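# Hang two metal bars on color-matched rack arms

## Task

Place each of the two short metal bars across the pair of rack arms whose labels (each label is just above its arm) have the same color as that bar's painted ends. Each bar must rest on both arms of its pair with its center between them, stay there on its own without the robot supporting it, and the grippers must be opened and withdrawn afterwards. Nothing may be knocked out of the work area.

## Robot and tools

Robot: two 7-joint arms, left_arm and right_arm, each ending in a two-finger parallel gripper. The arms are mirror images, so equal joint values give mirrored postures. Keep them from colliding or pushing on each other, since that can abort the scene. Occasionally a held object gets a brief tug, or a loose one gets pushed.

World frame: all reported poses share one frame. Its origin is on the z = 0 plane, directly under the midpoint between the two arm bases, which sit 0.70 m higher. +x is forward (the direction both arms face), +z is up, and left_arm is on the +y side. Image left/right does not necessarily match the arm names. Printed hand positions can be slightly wrong, more so at long reach.

Gripper frame: +z runs along the fingers toward the tips, and the fingers close along its y axis. The reported end_effector_position is the pinch point between the pads when closed, just under 1 cm behind the tips. Closing pushes the tips about 17 mm further along +z.

The row format, used by both execute_actions and move, is one flat list of 14 numbers, each in [-1, 1]. The first 7 belong to left_arm and the last 7 to right_arm, even when only one arm should move. Per arm the order is dx, dy, dz, rx, ry, rz, opening. dx..rz are an offset (not a pose), expressed in that gripper's own axes and measured from its measured pose at the start of the action or move. Scale: 1.0 equals 0.6 m for dx/dy/dz and 180 degrees for the rotation. rx, ry, rz form a single rotation vector. opening is absolute: +1 is fully open (0.145 m) and -1 is closed.

execute_actions(actions): a list of actions, each a table of at most 15 rows. Each row is applied for one 1/30 s control step. If the table has fewer than 15 rows, its last row is repeated to fill 15 steps. Every row is an offset from the action's start pose, not from the previous row. For the first action in a call, the start is the last pose reported in this scene. An empty list simply returns the current state and images.

move(target, speed, blocking): target is one 14-number row as above, offset from the pose in the most recent result that showed one. Both grippers follow straight paths that end together, taking 0.5 to 10 s; anything longer is cut off at 10 s. speed is each arm's top path speed in m/s, from 0.002 to 0.5 (default 0.25), and turning is capped at twice that value in rad/s. Paths ignore obstacles and the other arm. Grippers lag, wander and can spike well above speed, especially with a nearly straight arm. Faster contact, or a target set deeper past the contact point, presses harder. The opening value is sent when the move starts. With blocking=false the result comes back after 0.5 s while motion continues. Until you see the move finish, other moves and rows are refused, so call wait or stop first.

wait(seconds): 0 to 10 s; arms keep their last command, and the wait returns early if a move finishes. stop(): brakes a running move; this needs stopping distance, and the fingers keep moving. zoom_image(camera, region): camera is cam_high, cam_left_wrist or cam_right_wrist; region is [x0, y0, x1, y1] in image pixels from the top-left, at most 504 by 504. read_manual(section) only returns licence text. finished_scene(scene): pass the current scene's number; this is irreversible, and the goal must already be met and stable.

Controller limits: each step, the commanded pose is clipped to within 70 mm and 16 degrees of the measured pose. Damped IK then puts position ahead of orientation. A distant target can take several actions, and after an action the arm stops at its last clipped pose, so the remainder must be sent again. Elbows never fully straighten. The 'Hand target' lines show where each gripper is currently being driven.

Result lines: the state line 'left_arm: … | right_arm: …' gives each gripper's end_effector_position (m) and end_effector_quat_wxyz. grip_measured is the actual finger opening on the command scale. To hold an object, keep commanding an opening clearly below grip_measured; the further below, the harder the squeeze, up to roughly 10 N per pad for objects up to about 11 cm wide. A fast close can squeeze harder, sometimes hard enough to spring open. Going from fully open to closed takes at least about 0.5 s. A move result also includes a 'move:' line. It reports the ending: done, off_target, moving, held (a check blocked the last step) or fault. It also reports the limits hit: paced (the pose was clipped) or held (some steps were blocked, after which the arm may lurch fast), plus each gripper's distance from its target. If only one arm is named in the ending, the other finished normally. 'pose unreachable' means the clearance check altered or blocked that arm's command. A FAULT line marks an arm stop. MOTOR HOT appears from 85 °C; at 100 °C an OVER-TEMPERATURE FAULT stops the arm and limp joints give way. Holding loads heats motors, even while you are thinking.

Arm that should stay put: in the first call of a reply, send the offset back to its desired pose; in later calls send zeros, with its correct opening every time. An arm blocked by an object keeps pushing until it gets a new command. The robot holds its last command while you think.

Cameras (each 896x504): cam_high is fixed; cam_left_wrist and cam_right_wrist ride on the hands. Calibration (K, distortion, T_world_to_cam) is given and is accurate to within a few degrees and millimetres.

Avoid: dropping or letting bars slip, slamming or hitting hard, pressing hard into the rack, and pushing anything out of the work area. Finish with both bars resting freely, then open the grippers and back away.

Each tool is called after "Call:" as a command line: name --argument value for each argument, lists and objects as JSON in quotes; but a table of rows of numbers goes row by row, as --pt "numbers of a row", without its own name.

## Session

Call:
execute_actions --actions '[]'

Scene clock: 0.00 s.
left_arm: end_effector_position=(+0.2687, +0.1476, +0.4469) grip_measured=+1.00 end_effector_quat_wxyz=(+0.010, +0.710, -0.002, +0.704) | right_arm: end_effector_position=(+0.2698, -0.1565, +0.4498) grip_measured=+1.00 end_effector_quat_wxyz=(+0.002, +0.709, -0.004, +0.705)
Joint positions: left_arm=[-0.438  0.333 -0.298  1.807  0.18  -0.279 -0.347  0.145] | right_arm=[-0.442  0.34  -0.278  1.818  0.184 -0.27  -0.361  0.145]
Joint velocities: left_arm=[ 0.055  0.055  0.012 -0.002 -0.037  0.037 -0.11  -0.   ] | right_arm=[-0.011 -0.055 -0.002 -0.002 -0.037 -0.022  0.022  0.   ]
Hand target (left_arm): +0.269, +0.148, +0.447; +0.010, +0.710, -0.002, +0.704
Hand target (right_arm): +0.270, -0.156, +0.450; +0.002, +0.709, -0.004, +0.705

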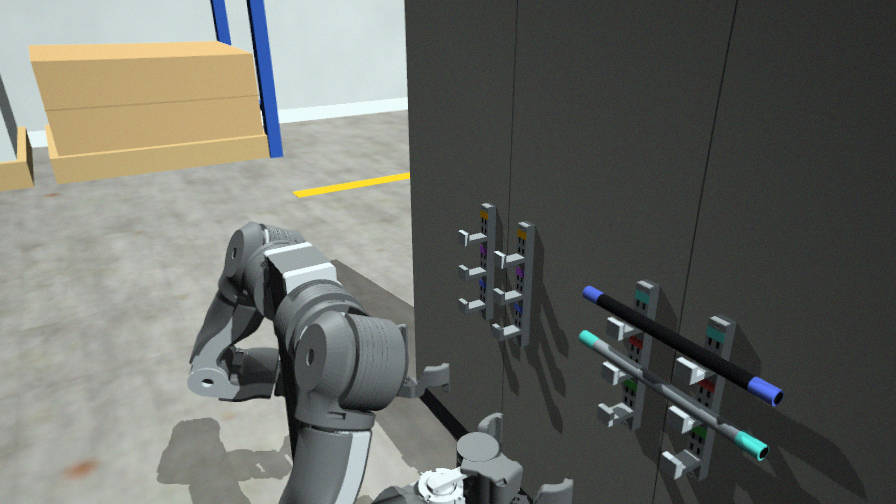

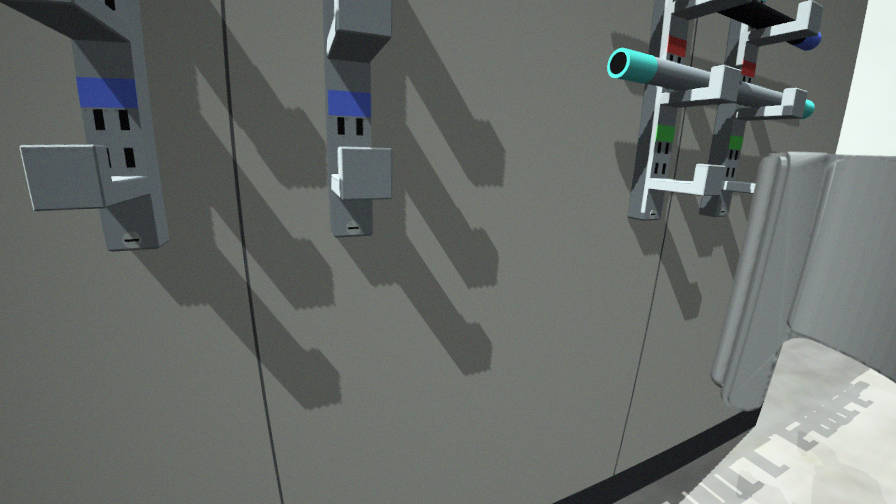

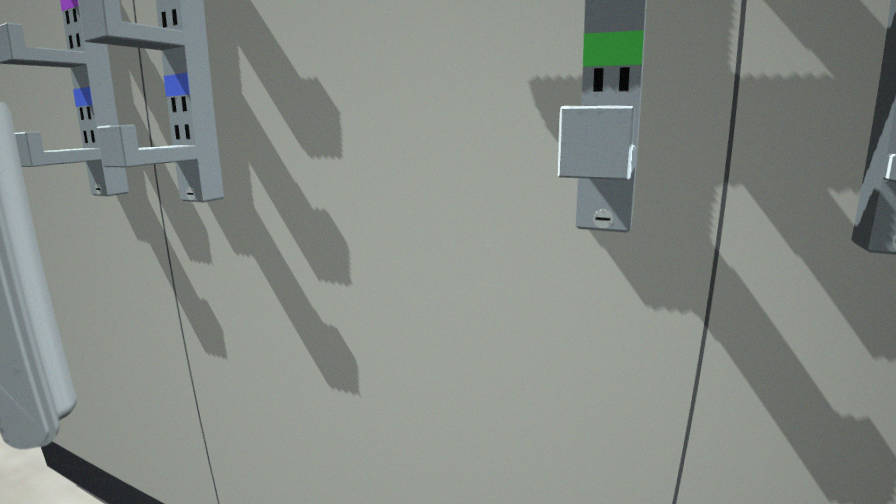

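Call:
zoom_image --camera "cam_high" --region '[440,190,800,490]'

Call:
zoom_image --camera "cam_left_wrist" --region '[580,0,860,240]'

Region (440, 190, 800, 490) of cam_high's 896x504 image, scaled by 1.400, with more detail than that image has.

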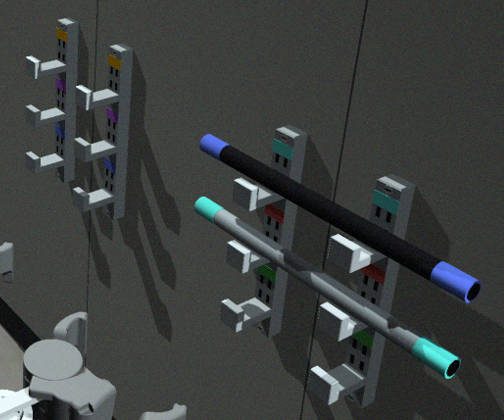

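Region (580, 0, 860, 240) of cam_left_wrist's 896x504 image, scaled by 1.800, with more detail than that image has; it fills the top 432 rows of this view, and the rest is white.

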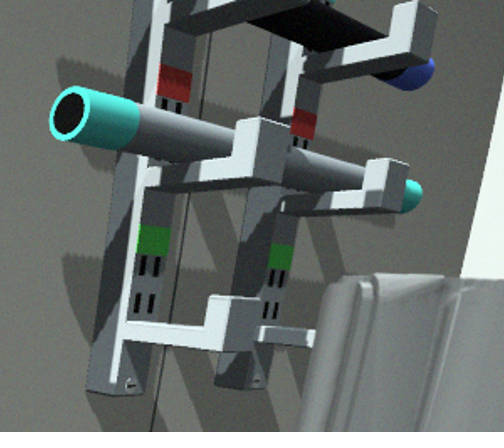

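Call:
move --target '[0.17,0,-0.05,0,0,0.5,-0.3,0.325,0.273,0.033,0,0,-0.5,-0.3]' --speed 0.2

Scene clock: 8.93 s.
left_arm: end_effector_position=(+0.2382, +0.1499, +0.5459) grip_measured=-0.30 end_effector_quat_wxyz=(+0.490, -0.504, +0.505, -0.501) | right_arm: end_effector_position=(+0.2899, -0.3133, +0.6457) grip_measured=-0.30 end_effector_quat_wxyz=(+0.499, +0.499, +0.495, +0.506)
Joint positions: left_arm=[-0.494  0.761 -0.463  2.356 -1.177  0.786 -0.05   0.053] | right_arm=[-1.138  1.13   0.976  2.136 -0.235  0.184 -0.083  0.053]
Joint velocities: left_arm=[-0.033 -0.033 -0.007 -0.002 -0.066 -0.066 -0.022 -0.   ] | right_arm=[ 0.011 -0.033  0.002  0.007 -0.007 -0.037  0.022 -0.   ]
Hand target (left_arm): +0.238, +0.151, +0.547; +0.490, -0.506, +0.504, -0.500
Hand target (right_arm): +0.290, -0.313, +0.646; +0.499, +0.498, +0.498, +0.506
Off the commanded pose (left_arm): 0.004 m, 1 deg.
Off the commanded pose (right_arm): 0.008 m, 1 deg.
joint sent to its limit (left arm) — the command would take joint 6 (wrist pitch) past its upper limit, so that joint was sent only as far as its limit.
move: off_target (left_arm, right_arm)
camera_calibration (this result's frames):
cam_left_wrist: T_world_to_cam=[[-0.407461, -0.0407015, -0.912315, 0.592919], [-0.224161, 0.972901, 0.056711, -0.115042], [0.885284, 0.227613, -0.405542, 0.0261982], [0, 0, 0, 1]] pos_world=[0.192611, 0.130094, 0.558078]
cam_right_wrist: T_world_to_cam=[[0.390867, -0.0386817, 0.919634, -0.708085], [-0.239525, -0.968969, 0.0610474, -0.262374], [0.888735, -0.244137, -0.388003, -0.0288703], [0, 0, 0, 1]] pos_world=[0.23958, -0.28867, 0.655994]

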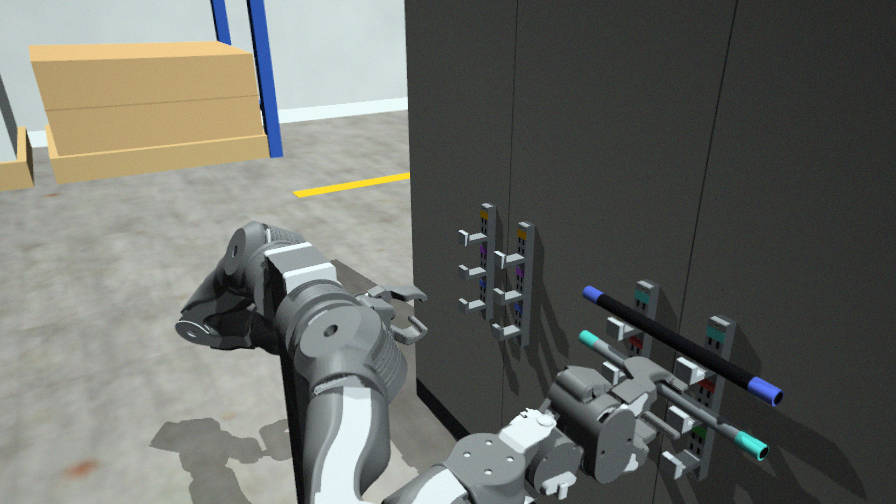

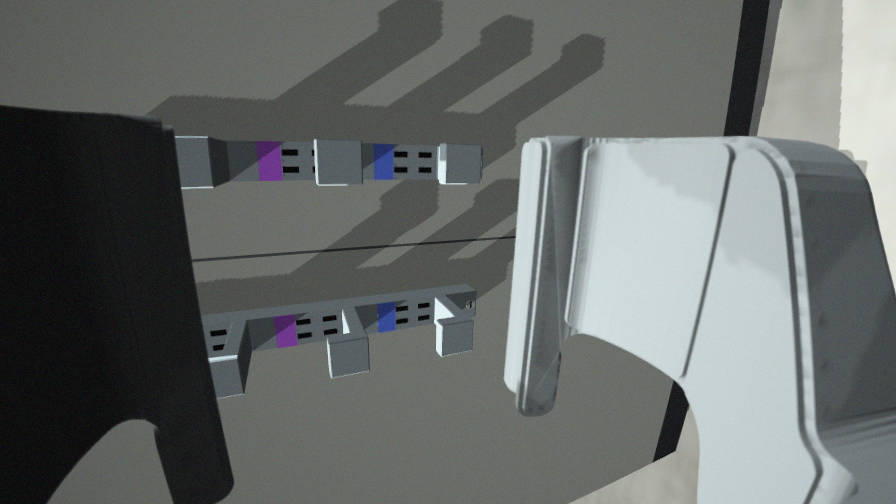

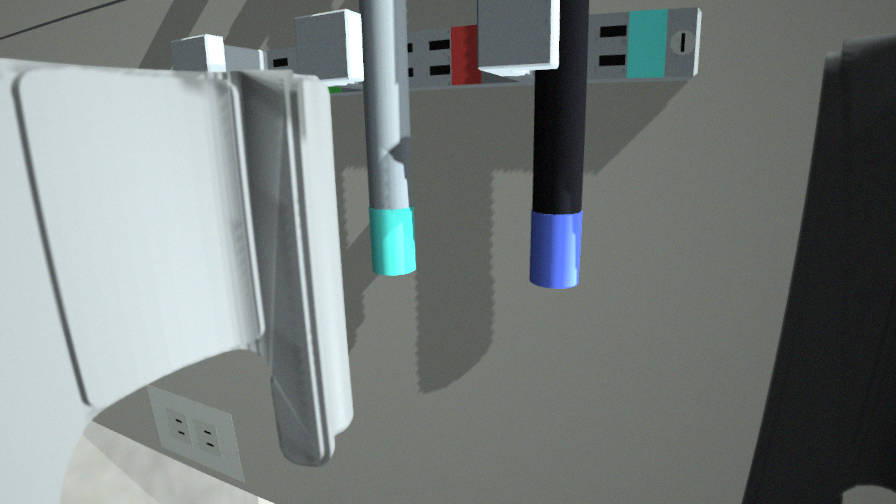

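Call:
move --target '[0,0,0,0,0,0,-0.3,0,-0.038,0.16,0,0,0,-0.3]' --speed 0.1

Scene clock: 11.67 s.
left_arm: end_effector_position=(+0.2382, +0.1499, +0.5458) grip_measured=-0.30 end_effector_quat_wxyz=(+0.490, -0.504, +0.505, -0.501) | right_arm: end_effector_position=(+0.3857, -0.3131, +0.6191) grip_measured=-0.30 end_effector_quat_wxyz=(+0.497, +0.503, +0.499, +0.501)
Joint positions: left_arm=[-0.494  0.761 -0.463  2.356 -1.177  0.786 -0.05   0.053] | right_arm=[-1.145  1.759  0.7    1.724  0.156  0.269 -0.475  0.053]
Joint velocities: left_arm=[-0.033  0.033  0.017 -0.007 -0.037 -0.022  0.095 -0.   ] | right_arm=[-0.055  0.011 -0.002 -0.002  0.022  0.051  0.037  0.   ]
Hand target (left_arm): +0.238, +0.150, +0.546; +0.490, -0.504, +0.505, -0.501
Hand target (right_arm): +0.386, -0.313, +0.621; +0.498, +0.501, +0.496, +0.504
Off the commanded pose (left_arm): 0.000 m, 0 deg.
Off the commanded pose (right_arm): 0.005 m, 1 deg.
move: off_target (right_arm)
camera_calibration (this result's frames):
cam_left_wrist: T_world_to_cam=[[-0.40756, -0.0404469, -0.912282, 0.59287], [-0.224136, 0.97289, 0.0569982, -0.1152], [0.885245, 0.227705, -0.405577, 0.026206], [0, 0, 0, 1]] pos_world=[0.192611, 0.130089, 0.55806]
cam_right_wrist: T_world_to_cam=[[0.403973, -0.0371881, 0.914015, -0.722181], [-0.241825, -0.967969, 0.0674974, -0.240398], [0.882228, -0.248299, -0.400026, -0.115641], [0, 0, 0, 1]] pos_world=[0.335629, -0.288268, 0.630051]

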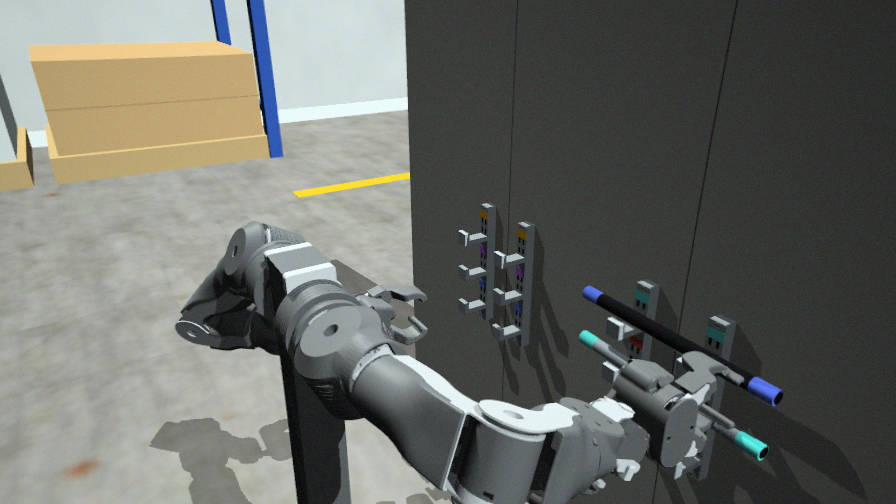

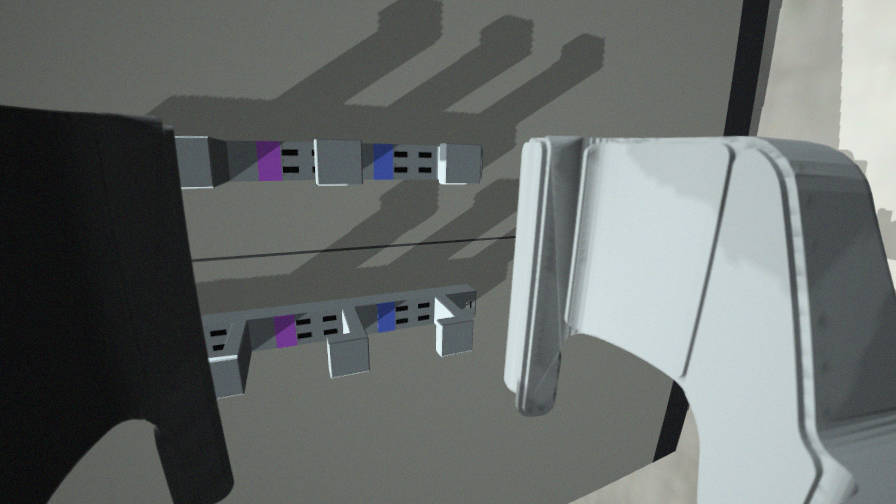

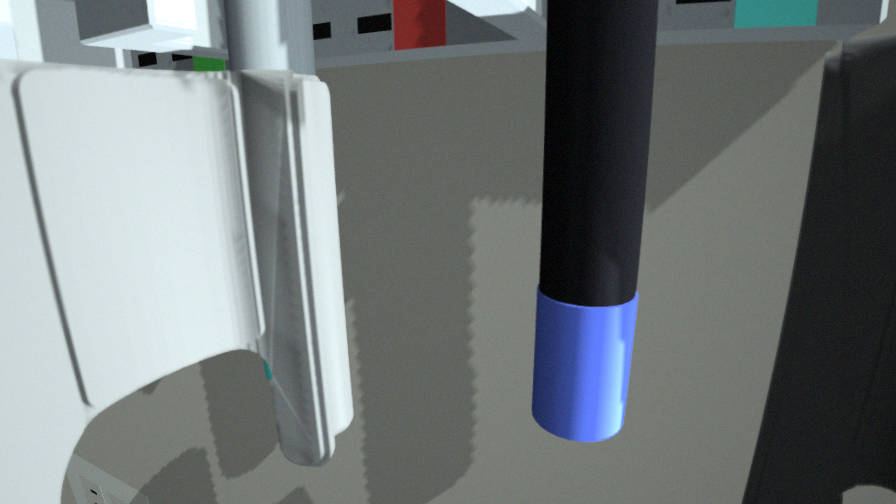

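Call:
move --target '[0,0,0,0,0,0,-0.3,0,0.006,0.062,0,0,0,-0.45]' --speed 0.05

Scene clock: 13.20 s.
left_arm: end_effector_position=(+0.2382, +0.1499, +0.5458) grip_measured=-0.30 end_effector_quat_wxyz=(+0.490, -0.504, +0.505, -0.501) | right_arm: end_effector_position=(+0.4226, -0.3135, +0.6200) grip_measured=-0.45 end_effector_quat_wxyz=(+0.497, +0.505, +0.501, +0.497)
Joint positions: left_arm=[-0.494  0.761 -0.463  2.356 -1.177  0.786 -0.05   0.053] | right_arm=[-1.215  1.948  0.726  1.54   0.292  0.218 -0.505  0.042]
Joint velocities: left_arm=[ 0.099 -0.121 -0.017 -0.007  0.022 -0.022  0.022 -0.   ] | right_arm=[-0.011 -0.033 -0.032 -0.002  0.037 -0.022  0.022  0.   ]
Hand target (left_arm): +0.238, +0.150, +0.546; +0.490, -0.504, +0.505, -0.501
Hand target (right_arm): +0.423, -0.313, +0.621; +0.497, +0.504, +0.499, +0.501
Off the commanded pose (left_arm): 0.000 m, 0 deg.
Off the commanded pose (right_arm): 0.003 m, 1 deg.
move: done
camera_calibration (this result's frames):
cam_left_wrist: T_world_to_cam=[[-0.40756, -0.0404469, -0.912282, 0.59287], [-0.224136, 0.97289, 0.0569982, -0.1152], [0.885245, 0.227705, -0.405577, 0.026206], [0, 0, 0, 1]] pos_world=[0.192611, 0.130089, 0.55806]
cam_right_wrist: T_world_to_cam=[[0.412419, -0.0356743, 0.910295, -0.738721], [-0.243922, -0.967073, 0.072612, -0.233878], [0.877731, -0.251987, -0.407541, -0.142605], [0, 0, 0, 1]] pos_world=[0.372784, -0.288465, 0.631319]

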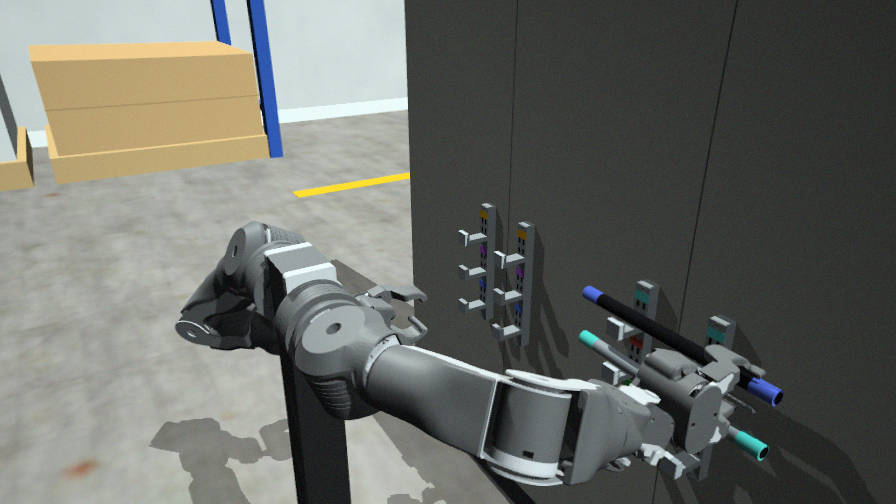

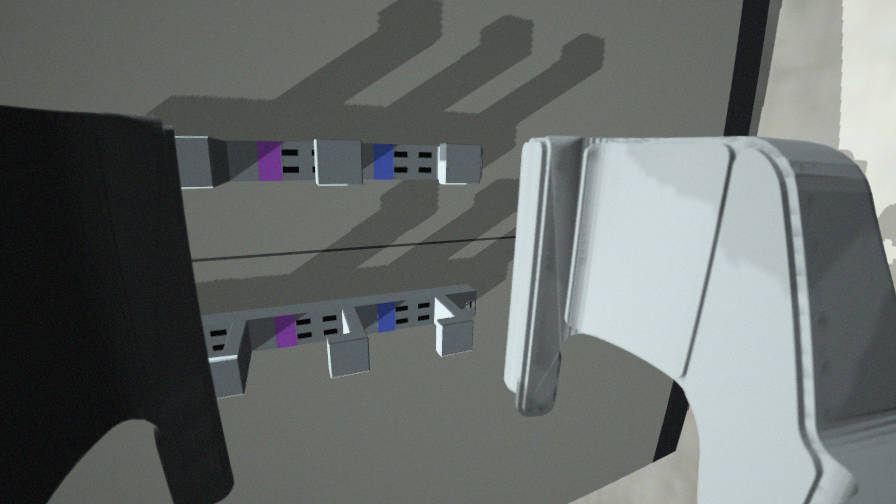

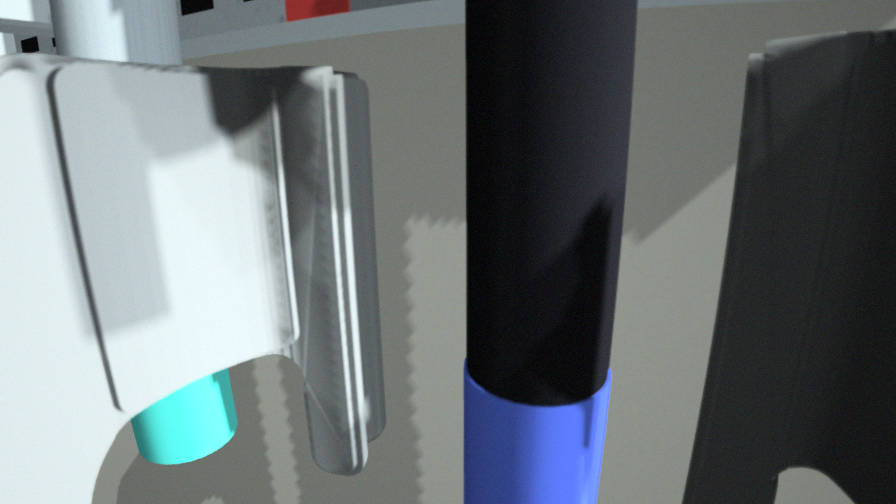

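Call:
move --target '[0,0,0,0,0,0,-0.3,0,0,0.028,0,0,0,-0.45]' --speed 0.05

Call:
execute_actions --actions '[[[0,0,0,0,0,0,-0.3,0,0,0,0,0,0,-0.55]],[[0,0,0,0,0,0,-0.3,0,0,0,0,0,0,-0.65]],[[0,0,0,0,0,0,-0.3,0,0,0,0,0,0,-0.75]],[[0,0,0,0,0,0,-0.3,0,0,0,0,0,0,-0.9]]]'

Scene clock: 14.53 s.
left_arm: end_effector_position=(+0.2382, +0.1499, +0.5458) grip_measured=-0.30 end_effector_quat_wxyz=(+0.490, -0.504, +0.505, -0.501) | right_arm: end_effector_position=(+0.4390, -0.3140, +0.6193) grip_measured=-0.45 end_effector_quat_wxyz=(+0.498, +0.505, +0.500, +0.497)
Joint positions: left_arm=[-0.494  0.761 -0.463  2.356 -1.177  0.786 -0.05   0.053] | right_arm=[-1.302  2.007  0.812  1.446  0.308  0.197 -0.49   0.042]
Joint velocities: left_arm=[ 0.011 -0.055  0.002 -0.012 -0.022  0.022 -0.022 -0.   ] | right_arm=[ 0.055 -0.033 -0.002 -0.022  0.022  0.022 -0.007  0.   ]
Hand target (left_arm): +0.238, +0.150, +0.546; +0.490, -0.504, +0.505, -0.501
Hand target (right_arm): +0.439, -0.313, +0.620; +0.496, +0.505, +0.501, +0.498
Off the commanded pose (left_arm): 0.000 m, 0 deg.
Off the commanded pose (right_arm): 0.001 m, 0 deg.
joint sent to its limit (right arm) — the command would take joint 2 (shoulder roll) past its upper limit, so that joint was sent only as far as its limit.
move: done
camera_calibration (this result's frames):
cam_left_wrist: T_world_to_cam=[[-0.40756, -0.0404469, -0.912282, 0.59287], [-0.224136, 0.97289, 0.0569982, -0.1152], [0.885245, 0.227705, -0.405577, 0.026206], [0, 0, 0, 1]] pos_world=[0.192611, 0.130089, 0.55806]
cam_right_wrist: T_world_to_cam=[[0.410799, -0.0365814, 0.910992, -0.744905], [-0.246913, -0.966319, 0.0725387, -0.228726], [0.877655, -0.254734, -0.405995, -0.159181], [0, 0, 0, 1]] pos_world=[0.389237, -0.288821, 0.630567]

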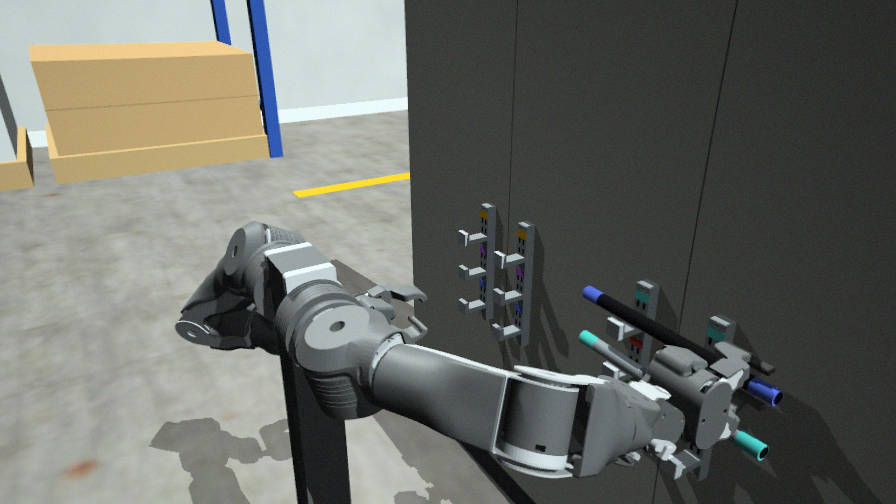

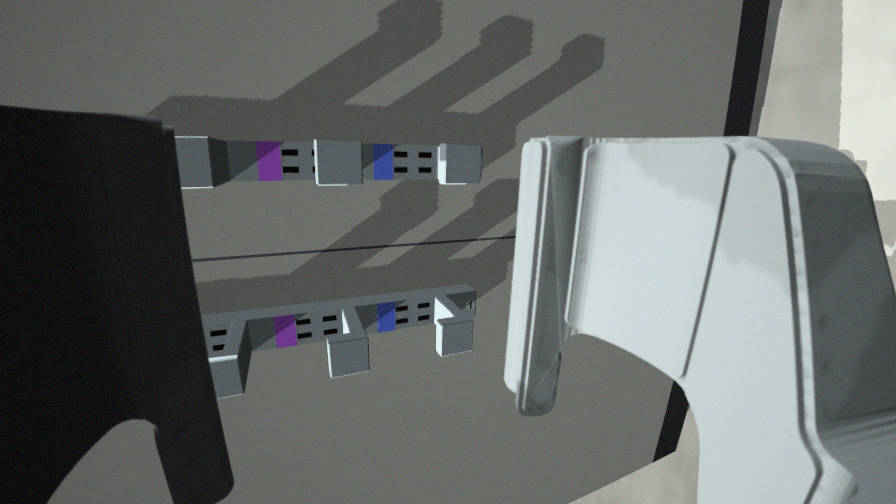

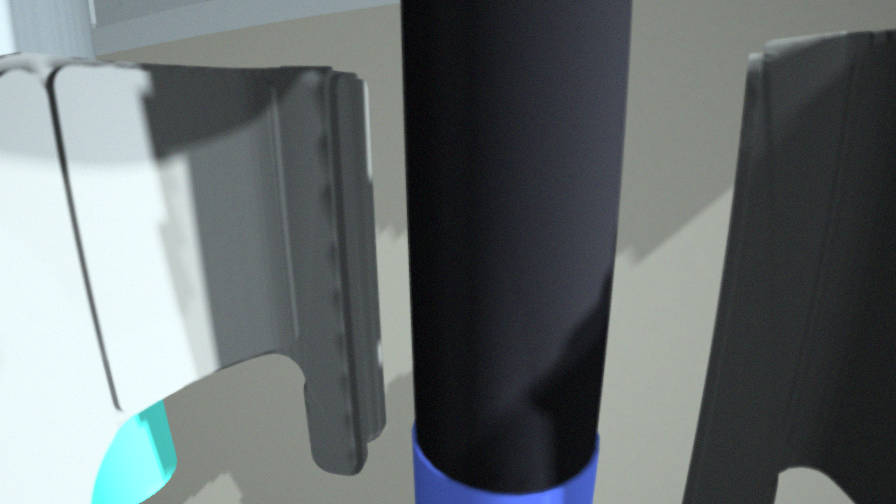

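Scene clock: 16.53 s.
left_arm: end_effector_position=(+0.2382, +0.1499, +0.5458) grip_measured=-0.30 end_effector_quat_wxyz=(+0.490, -0.504, +0.505, -0.501) | right_arm: end_effector_position=(+0.4391, -0.3142, +0.6198) grip_measured=-0.73 end_effector_quat_wxyz=(+0.498, +0.505, +0.499, +0.497)
Joint positions: left_arm=[-0.494  0.761 -0.463  2.356 -1.177  0.786 -0.05   0.053] | right_arm=[-1.301  2.007  0.812  1.446  0.309  0.196 -0.492  0.02 ]
Joint velocities: left_arm=[ 0.077 -0.033 -0.002 -0.007  0.007 -0.022 -0.066 -0.   ] | right_arm=[ 0.055  0.011 -0.017  0.017  0.037  0.051 -0.037  0.   ]
Hand target (left_arm): +0.238, +0.150, +0.546; +0.490, -0.504, +0.505, -0.501
Hand target (right_arm): +0.439, -0.314, +0.620; +0.498, +0.505, +0.499, +0.497
Off the commanded pose (left_arm): 0.000 m, 0 deg.
Off the commanded pose (right_arm): 0.000 m, 0 deg.
camera_calibration (this result's frames):
cam_left_wrist: T_world_to_cam=[[-0.40756, -0.0404469, -0.912282, 0.59287], [-0.224136, 0.97289, 0.0569982, -0.1152], [0.885245, 0.227705, -0.405577, 0.026206], [0, 0, 0, 1]] pos_world=[0.192611, 0.130089, 0.55806]
cam_right_wrist: T_world_to_cam=[[0.408849, -0.0380888, 0.911807, -0.745477], [-0.247762, -0.966235, 0.0707325, -0.227414], [0.878326, -0.25483, -0.404481, -0.160355], [0, 0, 0, 1]] pos_world=[0.389287, -0.288993, 0.630956]

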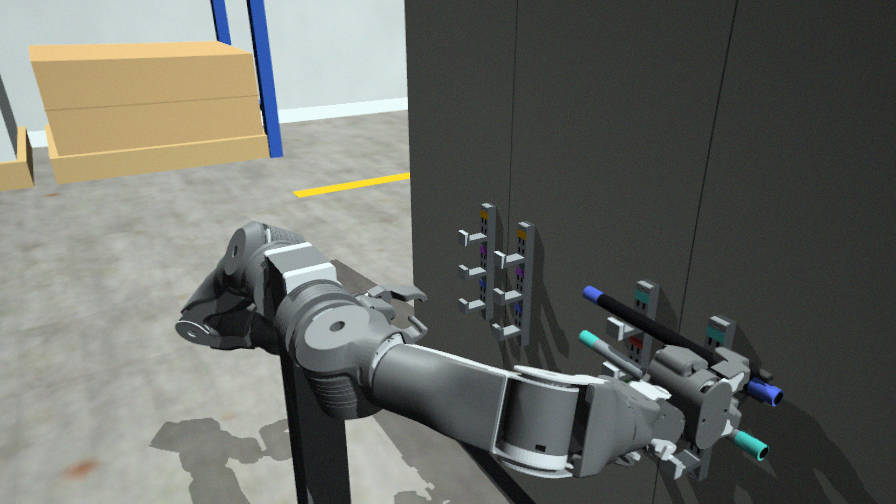

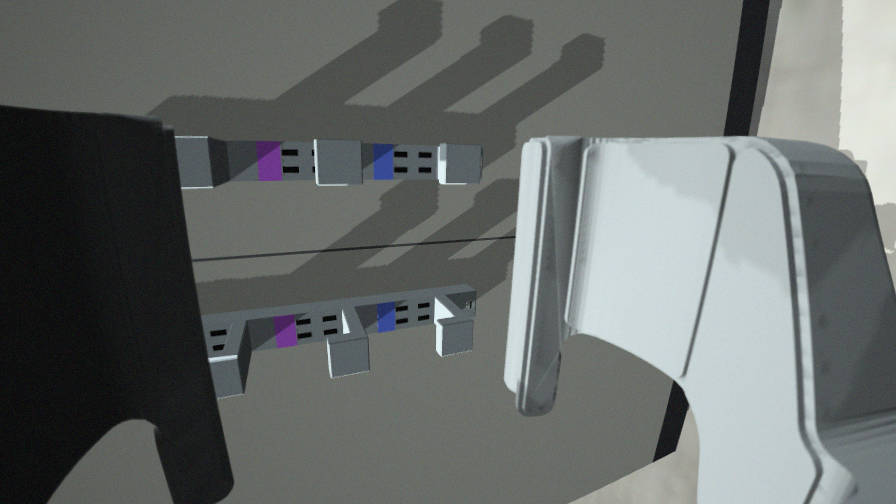

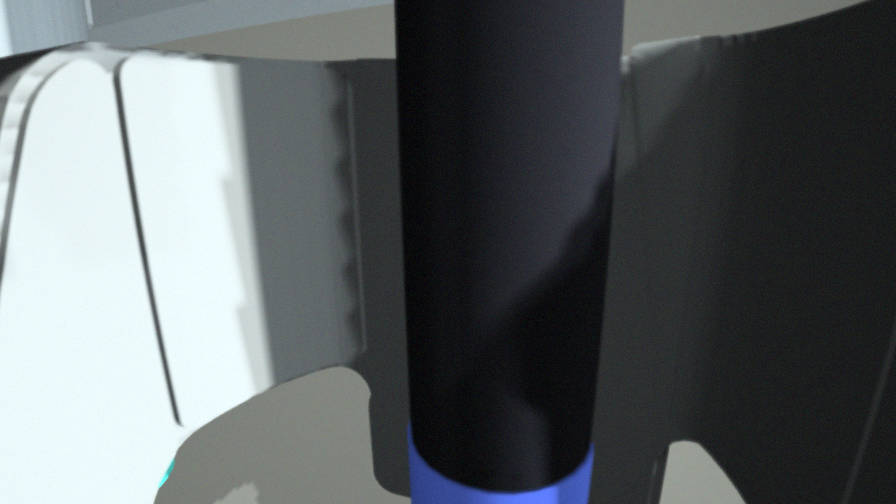

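Call:
move --target '[0,0,0,0,0,0,-0.3,0,0.07,-0.005,0,0,0,-1]' --speed 0.04

Scene clock: 19.13 s.
left_arm: end_effector_position=(+0.2382, +0.1499, +0.5458) grip_measured=-0.30 end_effector_quat_wxyz=(+0.490, -0.504, +0.505, -0.501) | right_arm: end_effector_position=(+0.4366, -0.3135, +0.6598) grip_measured=-0.73 end_effector_quat_wxyz=(+0.497, +0.505, +0.502, +0.496)
Joint positions: left_arm=[-0.494  0.761 -0.463  2.356 -1.177  0.786 -0.05   0.053] | right_arm=[-1.133  1.954  0.812  1.509  0.271  0.218 -0.329  0.02 ]
Joint velocities: left_arm=[-0.011 -0.011 -0.012 -0.027  0.037  0.007 -0.022 -0.   ] | right_arm=[-0.055 -0.033 -0.002 -0.002  0.007  0.022 -0.022 -0.   ]
Hand target (left_arm): +0.238, +0.150, +0.546; +0.490, -0.504, +0.505, -0.501
Hand target (right_arm): +0.437, -0.314, +0.662; +0.498, +0.505, +0.500, +0.497
Off the commanded pose (left_arm): 0.000 m, 0 deg.
Off the commanded pose (right_arm): 0.002 m, 0 deg.
move: done
camera_calibration (this result's frames):
cam_left_wrist: T_world_to_cam=[[-0.40756, -0.0404469, -0.912282, 0.59287], [-0.224136, 0.97289, 0.0569982, -0.1152], [0.885245, 0.227705, -0.405577, 0.026206], [0, 0, 0, 1]] pos_world=[0.192611, 0.130089, 0.55806]
cam_right_wrist: T_world_to_cam=[[0.413644, -0.0345065, 0.909784, -0.780592], [-0.244216, -0.966865, 0.074364, -0.234416], [0.877073, -0.252944, -0.408366, -0.138061], [0, 0, 0, 1]] pos_world=[0.386729, -0.288506, 0.671223]

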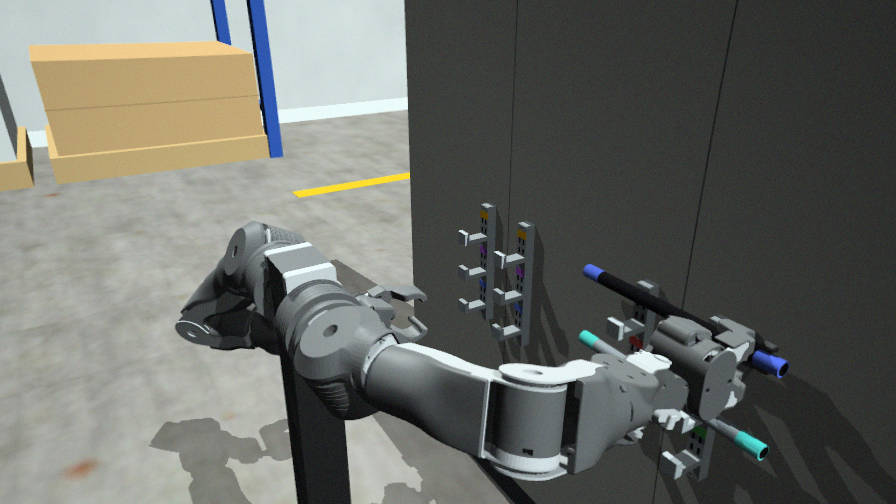

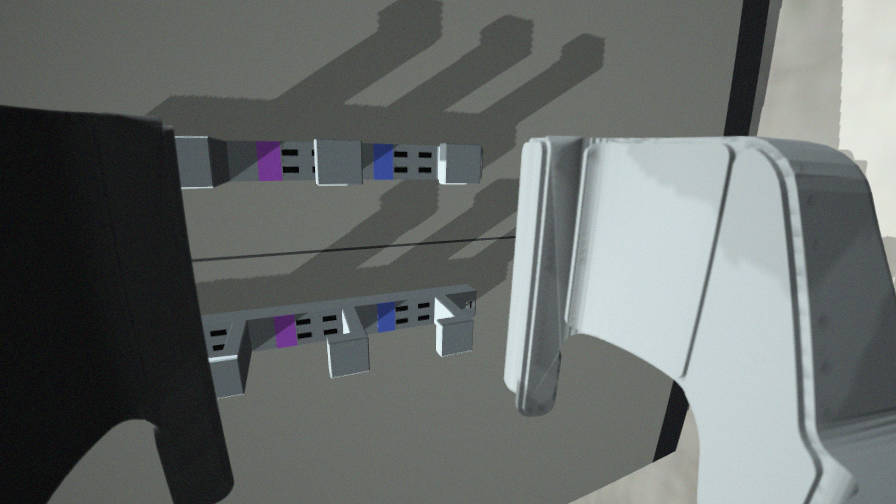

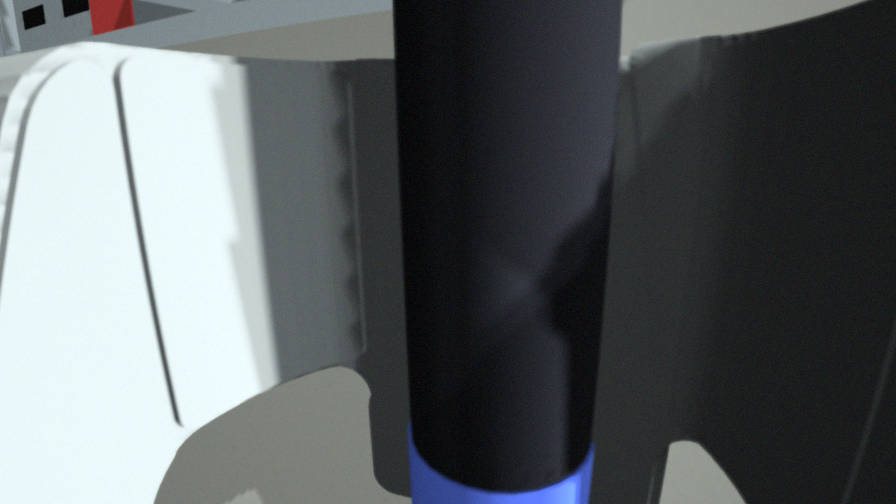

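Call:
move --target '[0,0,0,0,0,0,-0.3,0,0,-0.145,0,0,0,-1]' --speed 0.1

Call:
move --target '[0,0,0,0,0,0,-0.3,0.3,-0.06,0,0,0,0,-1]' --speed 0.1

Scene clock: 34.63 s.
left_arm: end_effector_position=(+0.2382, +0.1499, +0.5458) grip_measured=-0.30 end_effector_quat_wxyz=(+0.490, -0.504, +0.505, -0.501) | right_arm: end_effector_position=(+0.3486, -0.3146, +0.6595) grip_measured=-0.73 end_effector_quat_wxyz=(+0.496, +0.507, +0.502, +0.494)
Joint positions: left_arm=[-0.494  0.761 -0.463  2.356 -1.177  0.786 -0.05   0.053] | right_arm=[-0.962  1.453  0.837  1.941 -0.078  0.29  -0.081  0.02 ]
Joint velocities: left_arm=[-0.033  0.099 -0.007 -0.012 -0.037 -0.007  0.007 -0.   ] | right_arm=[-0.121 -0.033 -0.007  0.017  0.007 -0.037 -0.066  0.   ]
Hand target (left_arm): +0.238, +0.150, +0.546; +0.490, -0.504, +0.505, -0.501
Hand target (right_arm): +0.349, -0.313, +0.663; +0.498, +0.503, +0.501, +0.497
Off the commanded pose (left_arm): 0.000 m, 0 deg.
Off the commanded pose (right_arm): 0.002 m, 0 deg.
move: done
camera_calibration (this result's frames):
cam_left_wrist: T_world_to_cam=[[-0.40756, -0.0404469, -0.912282, 0.59287], [-0.224136, 0.97289, 0.0569982, -0.1152], [0.885245, 0.227705, -0.405577, 0.026206], [0, 0, 0, 1]] pos_world=[0.192611, 0.130089, 0.55806]
cam_right_wrist: T_world_to_cam=[[0.418374, -0.0357363, 0.907572, -0.744545], [-0.247483, -0.965903, 0.0760519, -0.256531], [0.873908, -0.256427, -0.412953, -0.0582604], [0, 0, 0, 1]] pos_world=[0.298926, -0.289331, 0.671179]

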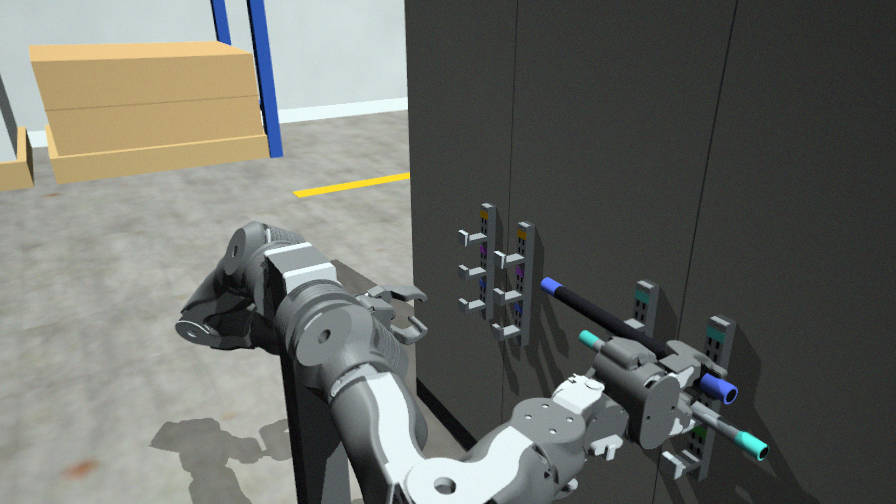

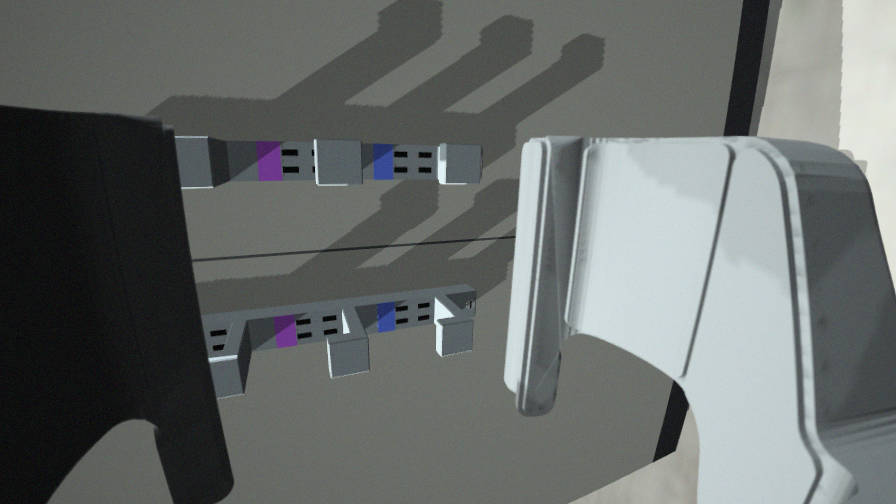

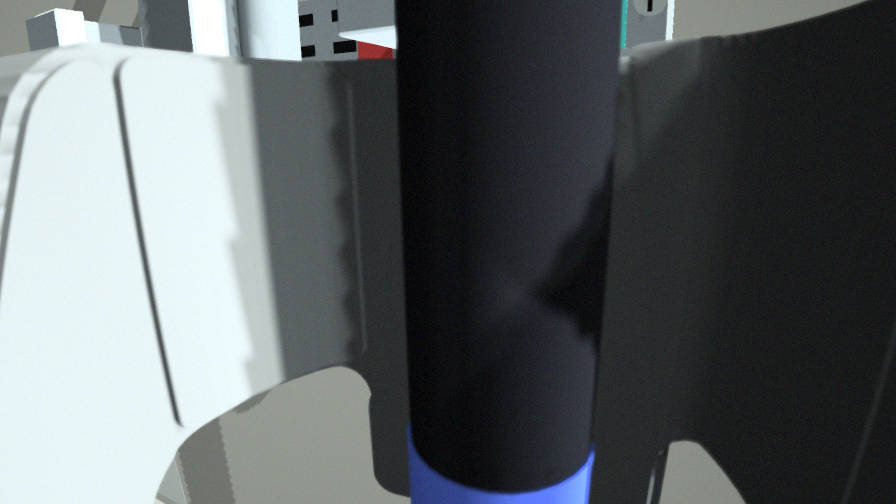

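Scene clock: 36.87 s.
left_arm: end_effector_position=(+0.2382, +0.1499, +0.5458) grip_measured=-0.30 end_effector_quat_wxyz=(+0.490, -0.504, +0.505, -0.501) | right_arm: end_effector_position=(+0.3464, -0.1374, +0.6185) grip_measured=-0.74 end_effector_quat_wxyz=(+0.387, +0.470, +0.597, +0.523)
Joint positions: left_arm=[-0.494  0.761 -0.463  2.356 -1.177  0.786 -0.05   0.053] | right_arm=[-1.304  2.008  0.948  2.191  0.25   0.703 -0.371  0.02 ]
Joint velocities: left_arm=[ 0.011 -0.033 -0.017 -0.002 -0.037 -0.007  0.022  0.   ] | right_arm=[-0.033  0.011  0.002 -0.002 -0.007  0.007 -0.007 -0.   ]
Hand target (left_arm): +0.238, +0.150, +0.546; +0.490, -0.504, +0.505, -0.501
Hand target (right_arm): +0.347, -0.136, +0.621; +0.387, +0.466, +0.596, +0.527
Off the commanded pose (left_arm): 0.000 m, 0 deg.
Off the commanded pose (right_arm): 0.007 m, 18 deg; orientation clipped at the last step of the last action.
joint sent to its limit (right arm) — the command would take joint 1 (shoulder pitch) past its lower limit and joint 2 (shoulder roll) past its upper limit, so those joints were sent only as far as their limits.
move: off_target (right_arm); limits=paced
camera_calibration (this result's frames):
cam_left_wrist: T_world_to_cam=[[-0.40756, -0.0404469, -0.912282, 0.59287], [-0.224136, 0.97289, 0.0569982, -0.1152], [0.885245, 0.227705, -0.405577, 0.026206], [0, 0, 0, 1]] pos_world=[0.192611, 0.130089, 0.55806]
cam_right_wrist: T_world_to_cam=[[0.533784, 0.0871216, 0.841121, -0.682008], [0.0330733, -0.996068, 0.082182, -0.187933], [0.844974, -0.0160488, -0.534567, 0.0903951], [0, 0, 0, 1]] pos_world=[0.293879, -0.126326, 0.637418]

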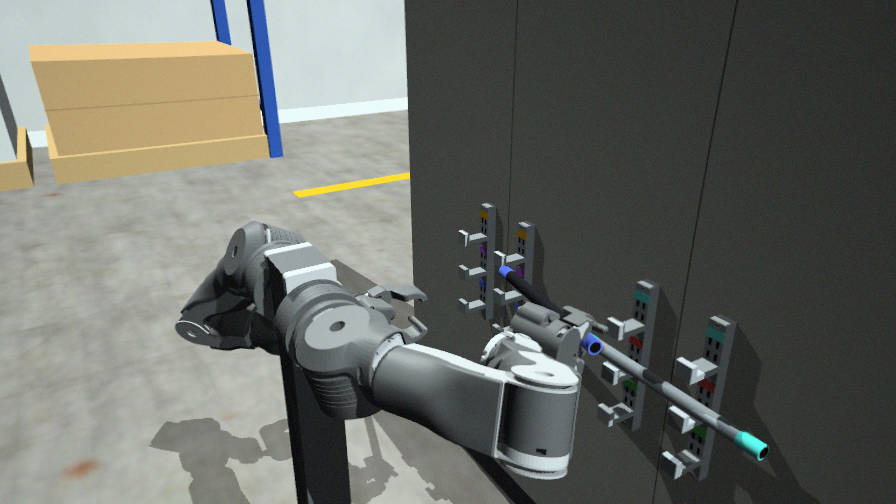

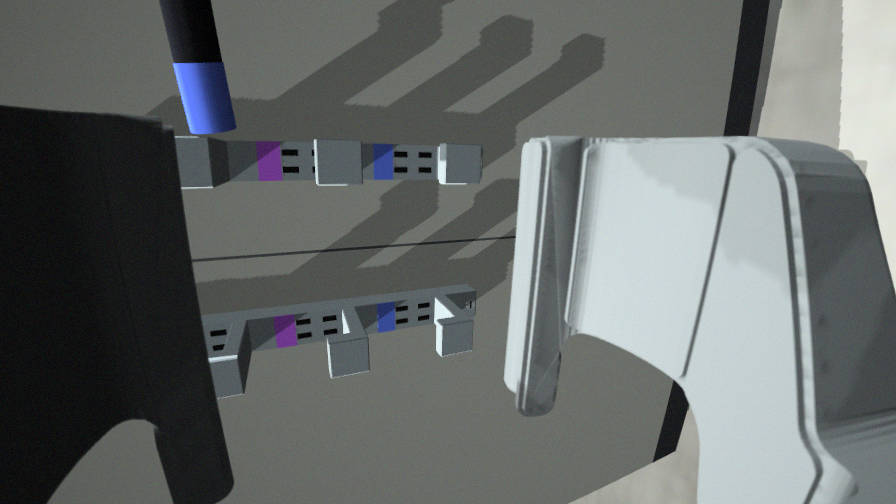

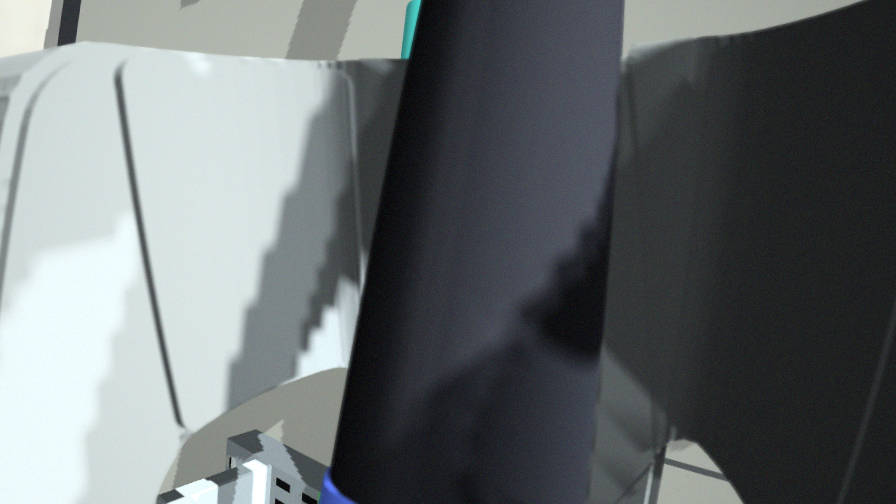

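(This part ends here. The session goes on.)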